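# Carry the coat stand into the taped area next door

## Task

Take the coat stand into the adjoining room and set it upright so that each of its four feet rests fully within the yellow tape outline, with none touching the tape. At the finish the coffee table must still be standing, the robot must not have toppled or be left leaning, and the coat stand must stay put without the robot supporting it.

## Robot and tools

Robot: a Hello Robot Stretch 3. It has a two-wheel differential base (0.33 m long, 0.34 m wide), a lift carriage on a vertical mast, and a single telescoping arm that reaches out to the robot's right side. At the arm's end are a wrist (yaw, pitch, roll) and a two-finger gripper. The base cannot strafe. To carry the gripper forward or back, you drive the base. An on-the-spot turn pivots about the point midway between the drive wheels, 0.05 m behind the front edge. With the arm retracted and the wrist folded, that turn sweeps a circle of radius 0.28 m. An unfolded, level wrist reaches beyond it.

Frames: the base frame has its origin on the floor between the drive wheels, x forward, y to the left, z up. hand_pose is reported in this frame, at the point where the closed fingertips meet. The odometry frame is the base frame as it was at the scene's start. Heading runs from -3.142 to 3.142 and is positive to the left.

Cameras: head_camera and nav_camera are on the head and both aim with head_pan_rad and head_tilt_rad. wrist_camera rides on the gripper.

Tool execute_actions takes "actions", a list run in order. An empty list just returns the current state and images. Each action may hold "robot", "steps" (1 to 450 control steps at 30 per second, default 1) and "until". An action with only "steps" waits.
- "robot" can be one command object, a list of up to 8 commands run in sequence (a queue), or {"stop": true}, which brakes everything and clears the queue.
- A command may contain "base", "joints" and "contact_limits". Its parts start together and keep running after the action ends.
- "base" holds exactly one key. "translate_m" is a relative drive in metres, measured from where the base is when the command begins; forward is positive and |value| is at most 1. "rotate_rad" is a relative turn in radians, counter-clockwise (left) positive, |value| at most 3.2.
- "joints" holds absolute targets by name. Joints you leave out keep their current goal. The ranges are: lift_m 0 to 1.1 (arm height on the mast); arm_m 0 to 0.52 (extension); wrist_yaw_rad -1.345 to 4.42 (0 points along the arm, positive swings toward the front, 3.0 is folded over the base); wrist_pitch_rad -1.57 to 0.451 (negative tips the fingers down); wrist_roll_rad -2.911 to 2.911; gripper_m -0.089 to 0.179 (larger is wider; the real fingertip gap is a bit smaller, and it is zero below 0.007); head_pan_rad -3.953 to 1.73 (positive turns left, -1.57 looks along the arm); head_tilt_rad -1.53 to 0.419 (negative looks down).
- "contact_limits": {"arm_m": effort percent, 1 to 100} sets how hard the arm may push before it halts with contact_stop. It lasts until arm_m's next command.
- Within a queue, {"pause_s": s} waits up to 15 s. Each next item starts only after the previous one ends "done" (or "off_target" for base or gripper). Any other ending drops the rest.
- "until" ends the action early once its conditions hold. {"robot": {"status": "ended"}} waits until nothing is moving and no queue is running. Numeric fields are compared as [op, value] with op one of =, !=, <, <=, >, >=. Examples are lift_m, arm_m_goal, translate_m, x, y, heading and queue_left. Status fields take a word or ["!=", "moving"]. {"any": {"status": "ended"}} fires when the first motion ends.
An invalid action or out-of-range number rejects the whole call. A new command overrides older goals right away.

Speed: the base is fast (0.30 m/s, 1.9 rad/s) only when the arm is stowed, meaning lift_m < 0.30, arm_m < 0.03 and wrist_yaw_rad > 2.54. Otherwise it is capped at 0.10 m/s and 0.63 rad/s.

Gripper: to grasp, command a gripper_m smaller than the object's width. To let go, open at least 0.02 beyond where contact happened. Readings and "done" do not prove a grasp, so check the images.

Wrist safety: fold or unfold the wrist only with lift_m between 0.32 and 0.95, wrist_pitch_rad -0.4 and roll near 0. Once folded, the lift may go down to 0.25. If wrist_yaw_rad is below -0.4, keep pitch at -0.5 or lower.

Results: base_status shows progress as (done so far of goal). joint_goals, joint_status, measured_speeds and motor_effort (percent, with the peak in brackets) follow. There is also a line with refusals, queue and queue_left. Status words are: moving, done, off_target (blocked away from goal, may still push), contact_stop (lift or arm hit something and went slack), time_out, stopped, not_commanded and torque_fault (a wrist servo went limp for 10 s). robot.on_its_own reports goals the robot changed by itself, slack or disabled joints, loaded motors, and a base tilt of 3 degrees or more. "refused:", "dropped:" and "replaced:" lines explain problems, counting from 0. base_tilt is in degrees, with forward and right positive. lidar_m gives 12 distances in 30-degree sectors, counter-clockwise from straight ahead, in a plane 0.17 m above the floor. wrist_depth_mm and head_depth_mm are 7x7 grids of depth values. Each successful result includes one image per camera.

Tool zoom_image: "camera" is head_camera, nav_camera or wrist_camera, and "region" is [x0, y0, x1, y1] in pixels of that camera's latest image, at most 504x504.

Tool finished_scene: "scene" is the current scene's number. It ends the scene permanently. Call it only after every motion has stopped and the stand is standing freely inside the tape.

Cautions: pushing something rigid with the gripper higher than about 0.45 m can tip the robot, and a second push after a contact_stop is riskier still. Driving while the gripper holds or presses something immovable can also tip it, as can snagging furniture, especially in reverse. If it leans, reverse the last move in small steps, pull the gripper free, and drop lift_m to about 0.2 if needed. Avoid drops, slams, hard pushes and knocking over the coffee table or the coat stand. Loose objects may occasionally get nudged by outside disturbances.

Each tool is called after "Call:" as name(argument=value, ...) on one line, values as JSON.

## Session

Call:
execute_actions(actions=[{"robot":{"joints":{"head_tilt_rad":-0.7}},"steps":30}])

Scene clock: 1.00 s.
robot.base_odometry: x=+0.000 y=+0.000 heading=+0.000 (m, m, rad; robot's odometry frame)
robot.turned_by_wheels: +0.000 (rad since the last result)
robot.turned_by_imu: +0.000 (rad since the last result)
robot.base_tilt: forward=+1.9 right=-0.1 (deg)
robot.lidar_m: 1.17 0.77 0.70 0.71 0.88 0.86 0.87 1.07 1.57 1.61 1.82 1.67
robot.head_depth_mm: 1420 1573 1761 1917 1652 1392 1215 / 1481 1629 1846 1973 1638 1399 1212 / 1541 1700 1925 1990 1636 1392 1211 / 1523 1694 1920 1973 1631 1386 1209 / 1271 1399 1560 1752 1619 1390 1208 / 1084 1179 1286 1415 1539 1388 1206 / 943 1011 1092 1189 1300 1346 1203
robot.base_status: not_commanded
robot.joint_positions: lift_m=+0.329 arm_m=+0.000 wrist_yaw_rad=+2.856 wrist_pitch_rad=-0.481 wrist_roll_rad=+0.010 gripper_m=+0.037 head_pan_rad=+0.000 head_tilt_rad=-0.691
robot.joint_goals: lift_m=+0.329 arm_m=+0.000 wrist_yaw_rad=+2.856 wrist_pitch_rad=-0.481 wrist_roll_rad=+0.010 gripper_m=+0.037 head_pan_rad=+0.000 head_tilt_rad=-0.700
robot.joint_status: lift_m=not_commanded arm_m=not_commanded wrist_yaw_rad=not_commanded wrist_pitch_rad=not_commanded wrist_roll_rad=not_commanded gripper_m=not_commanded head_pan_rad=not_commanded head_tilt_rad=done
robot.measured_speeds: translate_m=+0.000 rotate_rad=+0.000 lift_m=+0.000 arm_m=+0.000 wrist_yaw_rad=+0.000 wrist_pitch_rad=+0.000 wrist_roll_rad=+0.000 head_pan_rad=+0.000 head_tilt_rad=+0.000
robot: refusals=0 queue=done queue_left=0
robot.motor_effort: left_wheel=-1(0) right_wheel=+0(0) lift_m=+23(24) arm_m=-1(1) wrist_yaw_rad=+1(0) wrist_pitch_rad=+5(5) wrist_roll_rad=+0(0) gripper_m=+0(0) head_pan_rad=+0(1) head_tilt_rad=-7(51) (%)
robot.hand_pose: x=+0.0396 y=+0.0623 z=+0.3273 quat_wxyz=(+0.265, +0.707, +0.068, +0.652) (m; robot's base frame)
robot.wrist_depth_mm: - 721 704 669 675 634 609 / - 805 780 731 720 687 664 / 857 848 819 830 779 738 729 / 740 - 723 735 753 756 756 / 599 - 627 623 605 620 618 / 513 513 - 516 543 537 541 / 462 - - 463 460 463 468
pictures: head_camera (sideways: a quarter turn clockwise sets it upright), nav_camera (sideways: a quarter turn counterclockwise sets it upright), wrist_camera
Images, in order (width x height): head_camera 896x504, nav_camera 672x504, wrist_camera 644x364.

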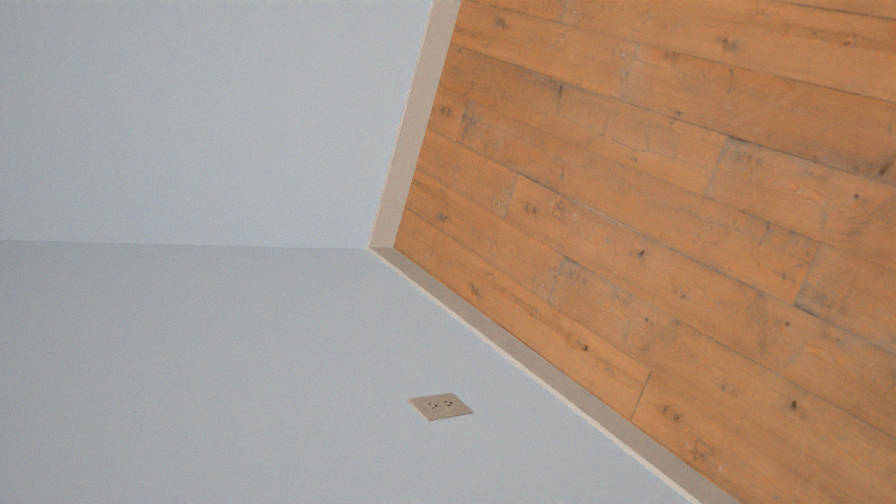

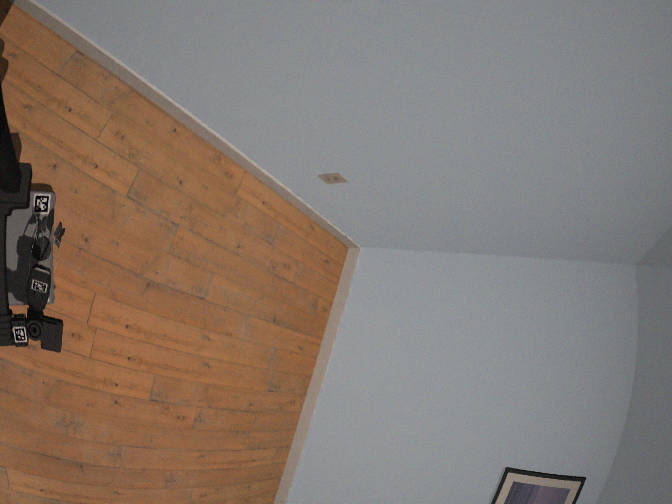

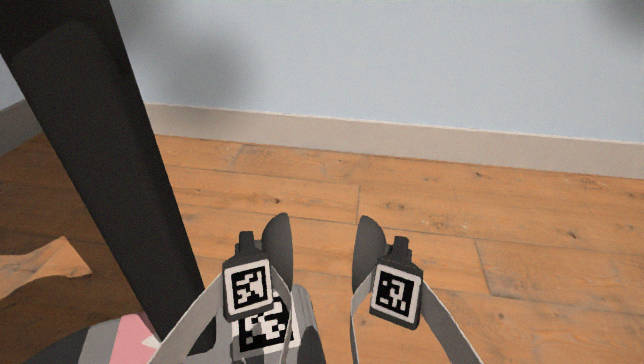

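Call:
execute_actions(actions=[{"robot":[{"joints":{"lift_m":0.28}},{"base":{"rotate_rad":-1.97}}],"steps":200,"until":{"robot":{"status":"ended"}}}])

Scene clock: 4.97 s.
robot.base_odometry: x=+0.000 y=+0.000 heading=-1.970 (m, m, rad; robot's odometry frame)
robot.turned_by_wheels: -1.970 (rad since the last result)
robot.turned_by_imu: -1.958 (rad since the last result)
robot.base_tilt: forward=+1.9 right=-0.1 (deg)
robot.lidar_m: 1.57 2.41 1.74 1.67 1.01 0.73 0.70 0.73 0.89 0.86 0.89 1.20
robot.head_depth_mm: 2678 2836 2523 1988 1643 1398 1219 / 2694 3001 2510 1981 1636 1395 1217 / 2712 2994 2515 1987 1635 1387 1209 / 2714 3011 2488 1977 1629 1390 1211 / 2672 2980 2390 1907 1621 1389 1207 / 2729 3024 2500 1927 1623 1377 1207 / 2727 3031 2447 1959 1617 1378 1203
robot.base_status: done (rotate_rad -1.9699 of -1.9700)
robot.joint_positions: lift_m=+0.281 arm_m=+0.000 wrist_yaw_rad=+2.856 wrist_pitch_rad=-0.481 wrist_roll_rad=+0.010 gripper_m=+0.037 head_pan_rad=+0.000 head_tilt_rad=-0.692
robot.joint_goals: lift_m=+0.280 arm_m=+0.000 wrist_yaw_rad=+2.856 wrist_pitch_rad=-0.481 wrist_roll_rad=+0.010 gripper_m=+0.037 head_pan_rad=+0.000 head_tilt_rad=-0.700
robot.joint_status: lift_m=done arm_m=not_commanded wrist_yaw_rad=not_commanded wrist_pitch_rad=not_commanded wrist_roll_rad=not_commanded gripper_m=not_commanded head_pan_rad=not_commanded head_tilt_rad=done
robot.measured_speeds: translate_m=+0.000 rotate_rad=+0.000 lift_m=+0.000 arm_m=+0.000 wrist_yaw_rad=+0.000 wrist_pitch_rad=+0.000 wrist_roll_rad=+0.000 head_pan_rad=+0.000 head_tilt_rad=+0.000
robot: refusals=0 queue=done queue_left=0
robot.motor_effort: left_wheel=+2(7) right_wheel=-2(6) lift_m=+12(25) arm_m=-1(1) wrist_yaw_rad=+0(1) wrist_pitch_rad=+5(5) wrist_roll_rad=+0(0) gripper_m=+0(0) head_pan_rad=+0(0) head_tilt_rad=-5(6) (%)
robot.hand_pose: x=+0.0396 y=+0.0623 z=+0.2793 quat_wxyz=(+0.265, +0.707, +0.068, +0.652) (m; robot's base frame)
robot.wrist_depth_mm: - - - - - - - / - - - - - - - / 768 852 847 838 852 885 872 / 653 - 664 666 675 677 687 / 535 - 563 563 559 564 555 / 464 - - 472 489 471 482 / - - - 409 403 415 424
pictures: head_camera (sideways: a quarter turn clockwise sets it upright), nav_camera (sideways: a quarter turn counterclockwise sets it upright), wrist_camera
Images, in order (width x height): head_camera 896x504, nav_camera 672x504, wrist_camera 644x364.

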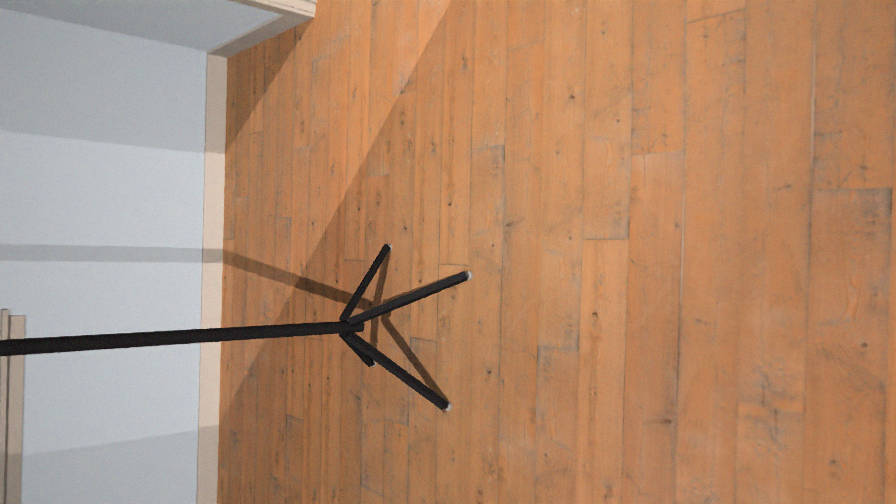

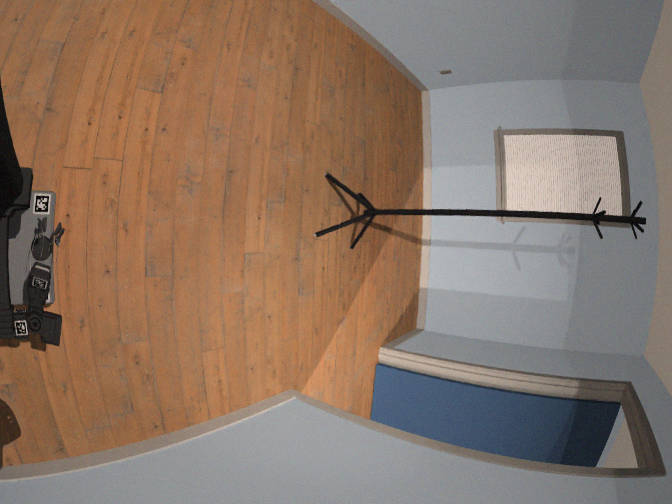

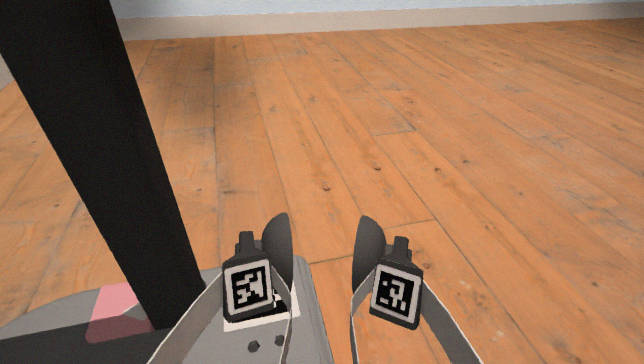

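Call:
execute_actions(actions=[{"robot":[{"base":{"rotate_rad":-0.3}},{"base":{"translate_m":1.0}},{"base":{"translate_m":0.6}},{"base":{"rotate_rad":1.87},"joints":{"head_pan_rad":-2.9}},{"joints":{"lift_m":0.33,"wrist_pitch_rad":-0.4}},{"joints":{"wrist_yaw_rad":1.57,"arm_m":0.05,"gripper_m":0.13}},{"joints":{"wrist_pitch_rad":0,"lift_m":0.22}}],"steps":450,"until":{"robot":{"status":"ended"}}},{"steps":450,"until":{"robot":{"status":"ended"}}}])

Scene clock: 23.10 s.
robot.base_odometry: x=-1.030 y=-1.225 heading=-0.400 (m, m, rad; robot's odometry frame)
robot.turned_by_wheels: +1.570 (rad since the last result)
robot.turned_by_imu: +1.559 (rad since the last result)
robot.base_tilt: forward=+2.0 right=-0.1 (deg)
robot.lidar_m: 0.63 2.24 2.32 1.49 0.52 0.43 2.60 1.03 0.85 1.32 1.60 0.63
robot.head_depth_mm: 2224 2449 2524 1993 1636 1396 1216 / 2265 2543 2505 1991 1632 1390 1210 / 2336 2620 2491 1961 1632 1390 1205 / 2397 2668 2480 1979 1621 1391 1208 / 2449 2732 2482 1966 1624 1385 1208 / 1419 1511 1657 1792 1616 1382 1204 / 1180 1256 1346 1447 1529 1374 1198
robot.base_status: done (rotate_rad +1.8699 of +1.8700)
robot.joint_positions: lift_m=+0.221 arm_m=+0.050 wrist_yaw_rad=+1.572 wrist_pitch_rad=-0.022 wrist_roll_rad=+0.010 gripper_m=+0.130 head_pan_rad=-2.893 head_tilt_rad=-0.692
robot.joint_goals: lift_m=+0.220 arm_m=+0.050 wrist_yaw_rad=+1.570 wrist_pitch_rad=+0.000 wrist_roll_rad=+0.010 gripper_m=+0.130 head_pan_rad=-2.900 head_tilt_rad=-0.700
robot.joint_status: lift_m=done arm_m=done wrist_yaw_rad=done wrist_pitch_rad=done wrist_roll_rad=not_commanded gripper_m=done head_pan_rad=done head_tilt_rad=done
robot.measured_speeds: translate_m=+0.000 rotate_rad=+0.000 lift_m=+0.000 arm_m=+0.000 wrist_yaw_rad=+0.000 wrist_pitch_rad=+0.000 wrist_roll_rad=+0.000 head_pan_rad=+0.000 head_tilt_rad=+0.000
robot: refusals=0 queue=done queue_left=0
robot.motor_effort: left_wheel=-2(7) right_wheel=+2(9) lift_m=+12(37) arm_m=+4(5) wrist_yaw_rad=-2(3) wrist_pitch_rad=+8(9) wrist_roll_rad=+0(0) gripper_m=+0(80) head_pan_rad=-3(44) head_tilt_rad=-5(6) (%)
robot.hand_pose: x=+0.2343 y=-0.1944 z=+0.3295 quat_wxyz=(+0.503, +0.508, -0.496, +0.492) (m; robot's base frame)
robot.wrist_depth_mm: - - - - - - - / - - - - - - - / - - - - - - - / - - - - - - - / - - - 961 - - - / 740 - 713 728 786 842 823 / 581 557 588 564 609 582 624
pictures: head_camera (sideways: a quarter turn clockwise sets it upright), nav_camera (sideways: a quarter turn counterclockwise sets it upright), wrist_camera
Images, in order (width x height): head_camera 896x504, nav_camera 672x504, wrist_camera 644x364.

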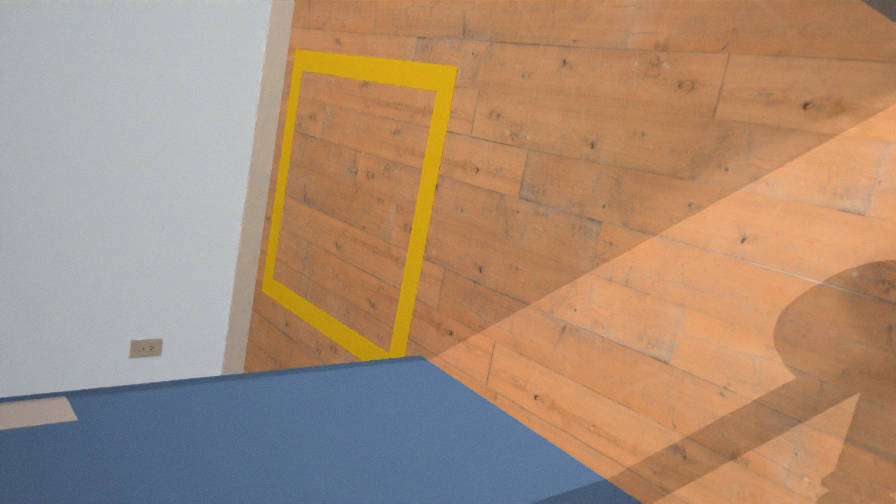

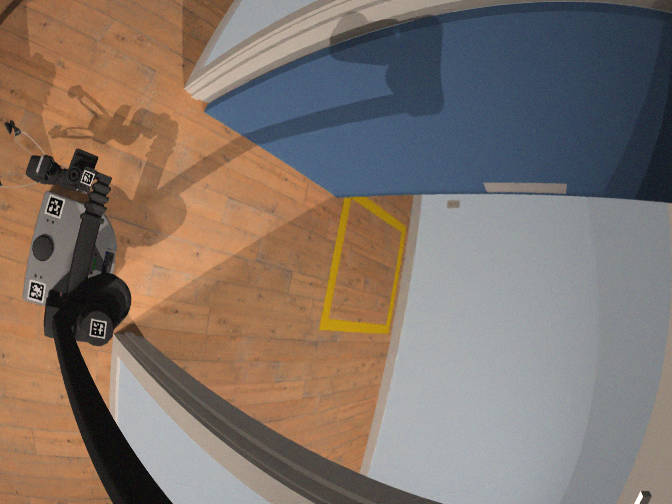

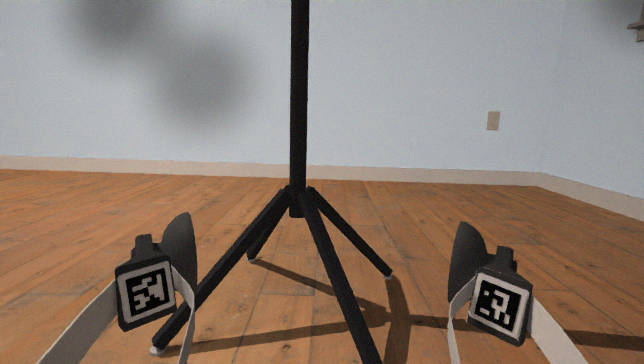

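Call:
execute_actions(actions=[{"robot":[{"base":{"rotate_rad":0.07},"joints":{"head_pan_rad":-0.8,"head_tilt_rad":-1.2}},{"base":{"translate_m":0.4}}],"steps":450,"until":{"robot":{"status":"ended"}}}])

Scene clock: 33.80 s.
robot.base_odometry: x=-0.651 y=-1.354 heading=-0.330 (m, m, rad; robot's odometry frame)
robot.turned_by_wheels: +0.070 (rad since the last result)
robot.turned_by_imu: +0.069 (rad since the last result)
robot.base_tilt: forward=+1.9 right=-0.1 (deg)
robot.lidar_m: 1.77 1.87 2.26 2.20 1.02 0.78 3.00 1.10 1.12 1.57 0.30 0.24
robot.head_depth_mm: 1715 1582 1462 1357 1272 1189 1126 / 1712 1578 1456 1357 1288 - - / 1711 1578 1470 1362 1293 - - / 1720 1579 1456 1356 1261 1216 - / 1712 1576 1419 1112 1260 1195 1123 / 345 426 1447 1358 1271 1194 1127 / 1689 1581 1462 1361 1273 1191 1125
robot.base_status: done (translate_m +0.4000 of +0.4000)
robot.joint_positions: lift_m=+0.221 arm_m=+0.050 wrist_yaw_rad=+1.572 wrist_pitch_rad=-0.022 wrist_roll_rad=+0.010 gripper_m=+0.130 head_pan_rad=-0.807 head_tilt_rad=-1.185
robot.joint_goals: lift_m=+0.220 arm_m=+0.050 wrist_yaw_rad=+1.570 wrist_pitch_rad=+0.000 wrist_roll_rad=+0.010 gripper_m=+0.130 head_pan_rad=-0.800 head_tilt_rad=-1.200
robot.joint_status: lift_m=done arm_m=done wrist_yaw_rad=done wrist_pitch_rad=done wrist_roll_rad=not_commanded gripper_m=done head_pan_rad=done head_tilt_rad=done
robot.measured_speeds: translate_m=+0.000 rotate_rad=+0.000 lift_m=+0.000 arm_m=+0.000 wrist_yaw_rad=+0.000 wrist_pitch_rad=+0.000 wrist_roll_rad=+0.000 head_pan_rad=+0.000 head_tilt_rad=+0.000
robot: refusals=0 queue=done queue_left=0
robot.motor_effort: left_wheel=-2(5) right_wheel=+2(5) lift_m=+12(12) arm_m=+4(4) wrist_yaw_rad=-2(2) wrist_pitch_rad=+9(9) wrist_roll_rad=+0(0) gripper_m=+1(1) head_pan_rad=+3(44) head_tilt_rad=-10(47) (%)
robot.hand_pose: x=+0.2343 y=-0.1945 z=+0.3295 quat_wxyz=(+0.503, +0.508, -0.496, +0.492) (m; robot's base frame)
robot.wrist_depth_mm: - - - - - - - / - - - 205 - - - / - - - 211 - - - / - - - 216 - - - / - - - 221 - - - / 722 - 775 230 811 852 820 / 587 569 541 230 607 572 626
pictures: head_camera (sideways: a quarter turn clockwise sets it upright), nav_camera (sideways: a quarter turn counterclockwise sets it upright), wrist_camera
Images, in order (width x height): head_camera 896x504, nav_camera 672x504, wrist_camera 644x364.

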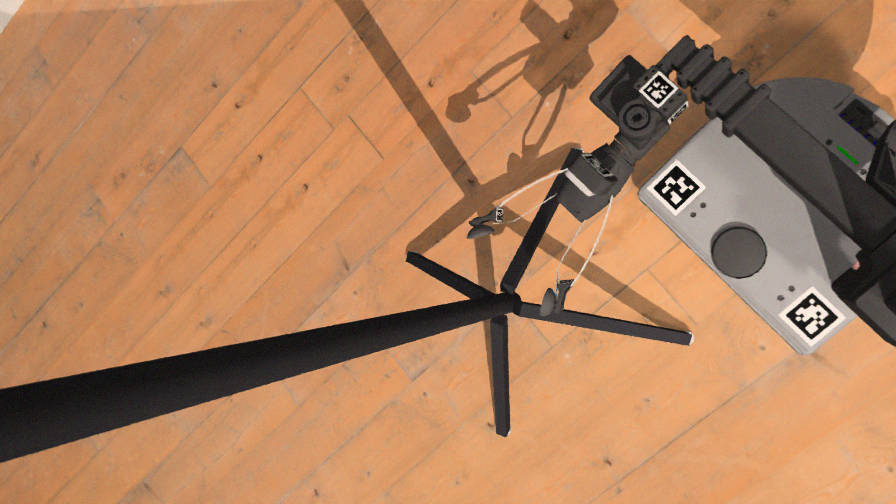

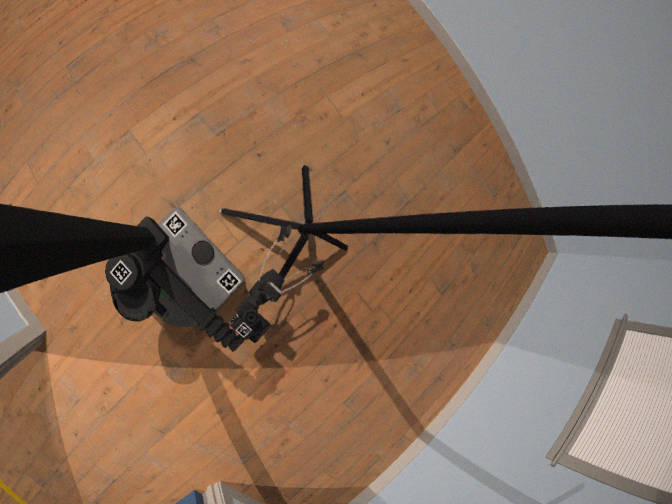

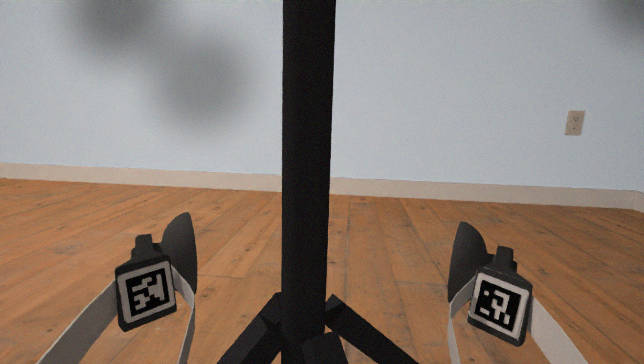

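Call:
execute_actions(actions=[{"robot":[{"base":{"translate_m":0.105},"joints":{"arm_m":0.038,"head_pan_rad":-1.57}},{"joints":{"gripper_m":-0.02}},{"base":{"translate_m":-0.75}}],"steps":450,"until":{"robot":{"status":"ended"}}}])

Scene clock: 47.43 s.
robot.base_odometry: x=-1.261 y=-1.146 heading=-0.330 (m, m, rad; robot's odometry frame)
robot.turned_by_wheels: +0.000 (rad since the last result)
robot.turned_by_imu: -0.002 (rad since the last result)
robot.base_tilt: forward=+2.0 right=-0.1 (deg)
robot.lidar_m: 2.42 2.55 2.29 0.32 0.29 2.41 2.36 0.94 0.75 0.77 0.25 0.15
robot.head_depth_mm: 816 981 1223 1362 1269 1191 - / 910 1042 1326 1360 1272 - - / 1659 1560 1445 1360 1292 - - / 1663 1573 1463 1357 1282 - - / 1675 1578 1460 1354 1280 1186 1127 / 1682 1571 1456 1355 1240 1195 1125 / 1698 1574 1450 1362 1254 1190 1123
robot.base_status: done (translate_m -0.7500 of -0.7500)
robot.joint_positions: lift_m=+0.220 arm_m=+0.038 wrist_yaw_rad=+1.589 wrist_pitch_rad=-0.020 wrist_roll_rad=+0.009 gripper_m=-0.019 head_pan_rad=-1.567 head_tilt_rad=-1.187
robot.joint_goals: lift_m=+0.220 arm_m=+0.038 wrist_yaw_rad=+1.570 wrist_pitch_rad=+0.000 wrist_roll_rad=+0.009 gripper_m=-0.020 head_pan_rad=-1.570 head_tilt_rad=-1.200
robot.joint_status: lift_m=done arm_m=done wrist_yaw_rad=done wrist_pitch_rad=done wrist_roll_rad=not_commanded gripper_m=done head_pan_rad=done head_tilt_rad=done
robot.measured_speeds: translate_m=+0.000 rotate_rad=+0.000 lift_m=+0.000 arm_m=+0.000 wrist_yaw_rad=+0.000 wrist_pitch_rad=+0.000 wrist_roll_rad=+0.000 head_pan_rad=+0.000 head_tilt_rad=+0.000
robot: refusals=0 queue=done queue_left=0
robot.on_its_own: wrist_yaw_rad is at rest, and its effort (-22) is outside its rest range (-12 to +12)
robot.motor_effort: left_wheel=+0(16) right_wheel=-2(30) lift_m=+16(16) arm_m=+1(7) wrist_yaw_rad=-22(54) wrist_pitch_rad=+7(11) wrist_roll_rad=+0(0) gripper_m=-20(99) head_pan_rad=-2(39) head_tilt_rad=-9(10) (%)
robot.hand_pose: x=+0.2343 y=-0.1783 z=+0.3298 quat_wxyz=(+0.499, +0.512, -0.492, +0.497) (m; robot's base frame)
robot.wrist_depth_mm: - - - 105 - - - / - - - 108 - - - / - - - 111 - - - / - - - 114 - - - / - - - 118 - - - / 729 742 804 122 809 798 812 / 571 577 574 126 580 619 620
pictures: head_camera (sideways: a quarter turn clockwise sets it upright), nav_camera (sideways: a quarter turn counterclockwise sets it upright), wrist_camera
Images, in order (width x height): head_camera 896x504, nav_camera 672x504, wrist_camera 644x364.

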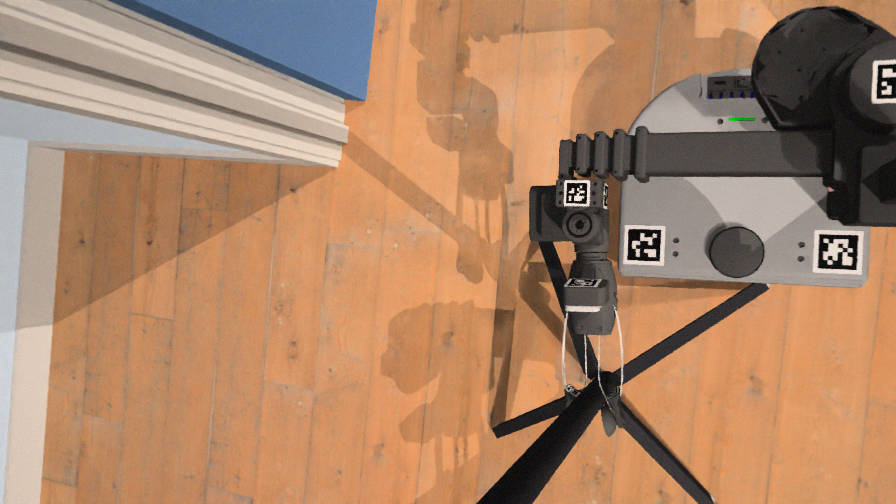

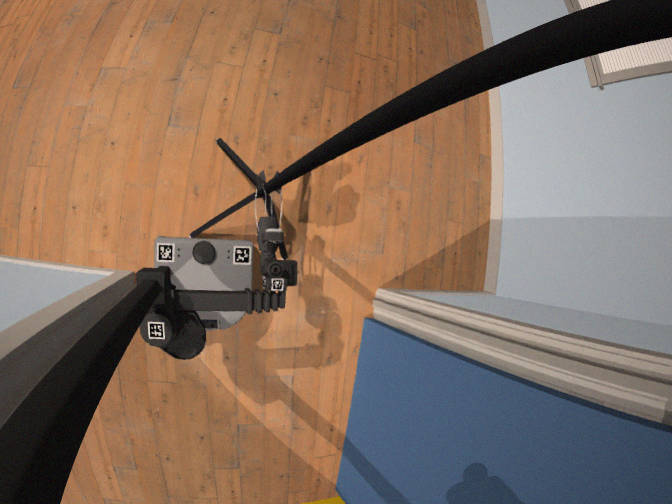

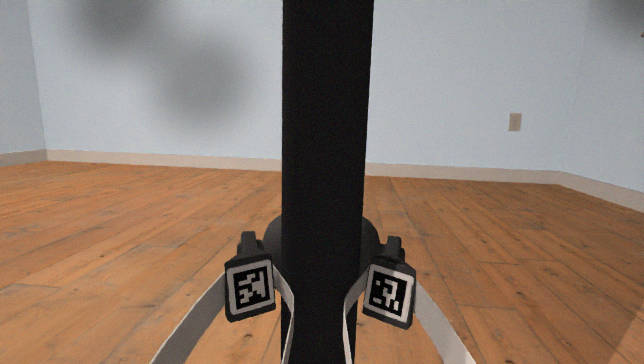

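Call:
execute_actions(actions=[{"robot":{"base":{"translate_m":-1}},"steps":450,"until":{"robot":{"translate_m":["<",-0.95]}}},{"robot":{"base":{"translate_m":-1}},"steps":450,"until":{"robot":{"status":"ended"}}}])

Scene clock: 68.30 s.
robot.base_odometry: x=-3.107 y=-0.515 heading=-0.330 (m, m, rad; robot's odometry frame)
robot.turned_by_wheels: +0.000 (rad since the last result)
robot.turned_by_imu: -0.002 (rad since the last result)
robot.base_tilt: forward=+1.9 right=-0.1 (deg)
robot.lidar_m: 1.76 1.82 1.75 1.31 0.54 0.41 0.40 0.43 0.61 1.43 0.25 0.16
robot.head_depth_mm: 1543 1541 1443 1345 1262 1185 - / 1590 1576 1459 1362 1273 - - / 1590 1579 1458 1353 1294 - - / 1611 1577 1456 1360 1281 - - / 1625 1567 1462 1358 1281 1182 1127 / 1645 1579 1458 1359 1241 1200 1126 / 1646 1577 1464 1357 1247 1185 1127
robot.base_status: done (translate_m -0.9999 of -1.0000)
robot.joint_positions: lift_m=+0.220 arm_m=+0.038 wrist_yaw_rad=+1.564 wrist_pitch_rad=-0.020 wrist_roll_rad=+0.009 gripper_m=-0.019 head_pan_rad=-1.567 head_tilt_rad=-1.187
robot.joint_goals: lift_m=+0.220 arm_m=+0.038 wrist_yaw_rad=+1.570 wrist_pitch_rad=+0.000 wrist_roll_rad=+0.009 gripper_m=-0.020 head_pan_rad=-1.570 head_tilt_rad=-1.200
robot.joint_status: lift_m=done arm_m=done wrist_yaw_rad=done wrist_pitch_rad=done wrist_roll_rad=not_commanded gripper_m=done head_pan_rad=done head_tilt_rad=done
robot.measured_speeds: translate_m=+0.000 rotate_rad=+0.000 lift_m=+0.000 arm_m=+0.000 wrist_yaw_rad=+0.000 wrist_pitch_rad=+0.000 wrist_roll_rad=+0.000 head_pan_rad=+0.000 head_tilt_rad=+0.000
robot: refusals=0 queue=done queue_left=0
robot.motor_effort: left_wheel=-1(3) right_wheel=-15(25) lift_m=+16(16) arm_m=+1(1) wrist_yaw_rad=+7(21) wrist_pitch_rad=+8(8) wrist_roll_rad=+0(0) gripper_m=-19(20) head_pan_rad=-2(1) head_tilt_rad=-9(9) (%)
robot.hand_pose: x=+0.2343 y=-0.1846 z=+0.3299 quat_wxyz=(+0.505, +0.506, -0.499, +0.491) (m; robot's base frame)
robot.wrist_depth_mm: - - - 104 - 888 601 / - - - 107 - 852 583 / - - - 111 - 810 628 / - - - 115 - 812 - / - - - 118 - 814 - / 738 767 815 121 844 714 773 / 573 591 585 126 589 607 630
pictures: head_camera (sideways: a quarter turn clockwise sets it upright), nav_camera (sideways: a quarter turn counterclockwise sets it upright), wrist_camera
Images, in order (width x height): head_camera 896x504, nav_camera 672x504, wrist_camera 644x364.

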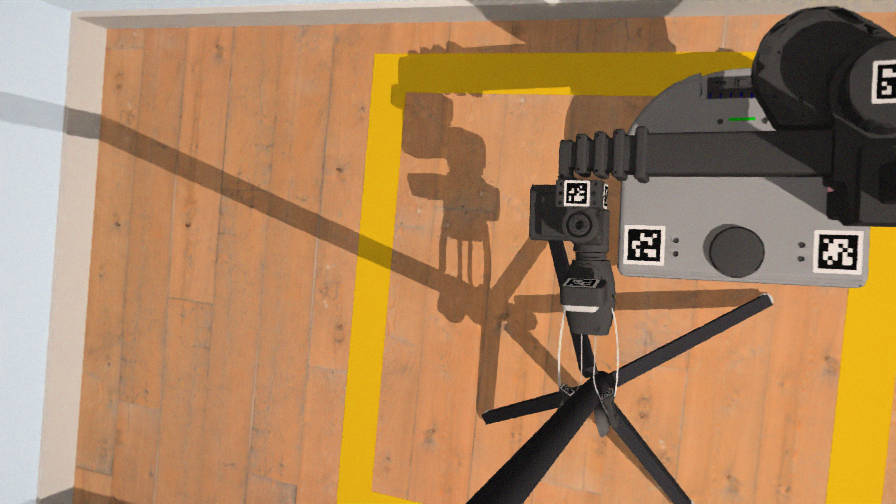

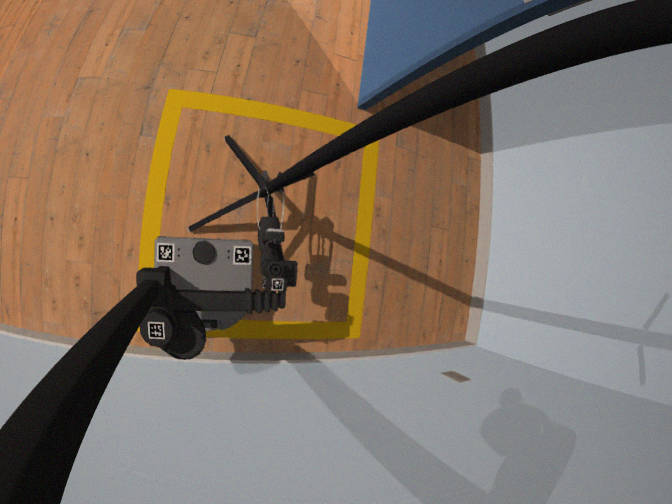

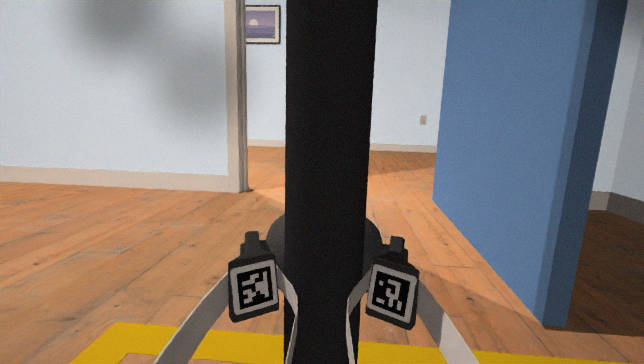

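Call:
execute_actions(actions=[{"robot":[{"joints":{"gripper_m":0.13}},{"base":{"translate_m":-0.07}}],"steps":450,"until":{"robot":{"status":"ended"}}}])

Call:
finished_scene(scene=2)

Scene clock: 72.63 s.
robot.base_odometry: x=-3.174 y=-0.492 heading=-0.330 (m, m, rad; robot's odometry frame)
robot.turned_by_wheels: +0.000 (rad since the last result)
robot.turned_by_imu: -0.001 (rad since the last result)
robot.base_tilt: forward=+2.0 right=-0.1 (deg)
robot.lidar_m: 1.83 1.90 1.77 1.09 0.45 0.34 0.33 0.35 0.50 1.42 0.28 0.22
robot.head_depth_mm: 1472 1415 1328 1249 1182 1103 - / 1583 1572 1459 1360 1275 - - / 1586 1568 1459 1359 1296 - - / 1603 1578 1453 1357 1280 - - / 1622 1574 1457 1358 1259 1194 1130 / 1648 1573 1462 1363 1260 1184 1125 / 1659 1581 1461 1355 1173 1191 1130
robot.base_status: done (translate_m -0.0700 of -0.0700)
robot.joint_positions: lift_m=+0.220 arm_m=+0.038 wrist_yaw_rad=+1.568 wrist_pitch_rad=-0.020 wrist_roll_rad=+0.009 gripper_m=+0.130 head_pan_rad=-1.567 head_tilt_rad=-1.187
robot.joint_goals: lift_m=+0.220 arm_m=+0.038 wrist_yaw_rad=+1.570 wrist_pitch_rad=+0.000 wrist_roll_rad=+0.009 gripper_m=+0.130 head_pan_rad=-1.570 head_tilt_rad=-1.200
robot.joint_status: lift_m=done arm_m=done wrist_yaw_rad=done wrist_pitch_rad=done wrist_roll_rad=not_commanded gripper_m=done head_pan_rad=done head_tilt_rad=done
robot.measured_speeds: translate_m=+0.000 rotate_rad=+0.000 lift_m=+0.000 arm_m=+0.000 wrist_yaw_rad=+0.000 wrist_pitch_rad=+0.000 wrist_roll_rad=+0.000 head_pan_rad=+0.000 head_tilt_rad=+0.000
robot: refusals=0 queue=done queue_left=0
robot.motor_effort: left_wheel=-1(4) right_wheel=+1(15) lift_m=+16(16) arm_m=+1(1) wrist_yaw_rad=+3(7) wrist_pitch_rad=+7(8) wrist_roll_rad=+0(0) gripper_m=+0(84) head_pan_rad=-2(2) head_tilt_rad=-9(9) (%)
robot.hand_pose: x=+0.2344 y=-0.1836 z=+0.3299 quat_wxyz=(+0.504, +0.507, -0.498, +0.492) (m; robot's base frame)
robot.wrist_depth_mm: - - - 176 - 854 - / - - - 180 - 839 - / - - - 184 - 835 - / - - - 190 - 815 - / - - - 196 - 749 - / 731 - 761 205 797 692 811 / 599 573 589 208 613 581 625
pictures: head_camera (sideways: a quarter turn clockwise sets it upright), nav_camera (sideways: a quarter turn counterclockwise sets it upright), wrist_camera
Images, in order (width x height): head_camera 896x504, nav_camera 672x504, wrist_camera 644x364.

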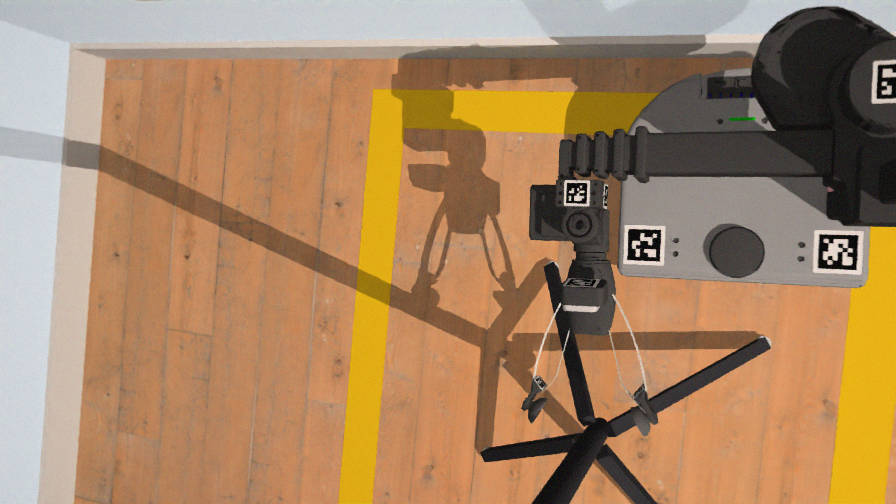

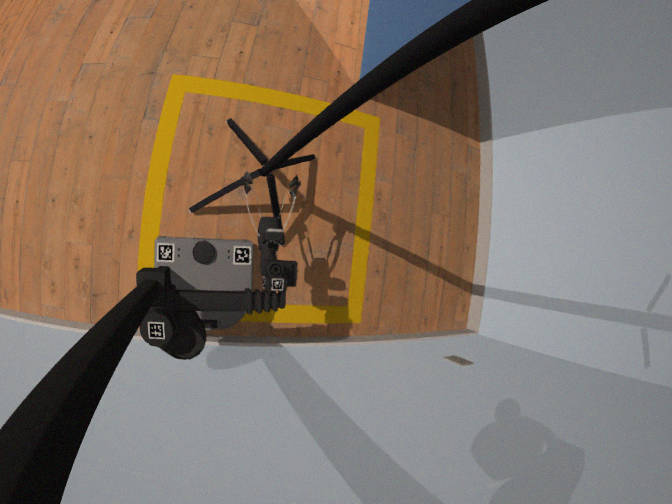

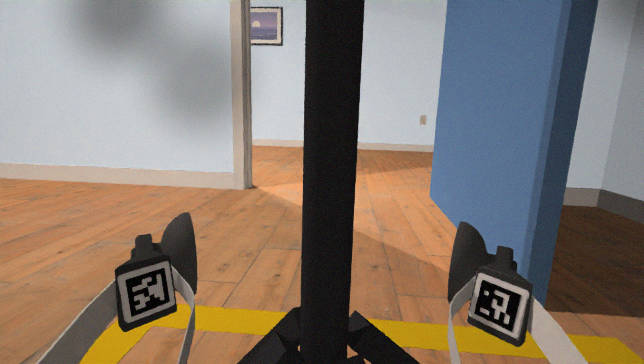

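The scene is finished: the task was done.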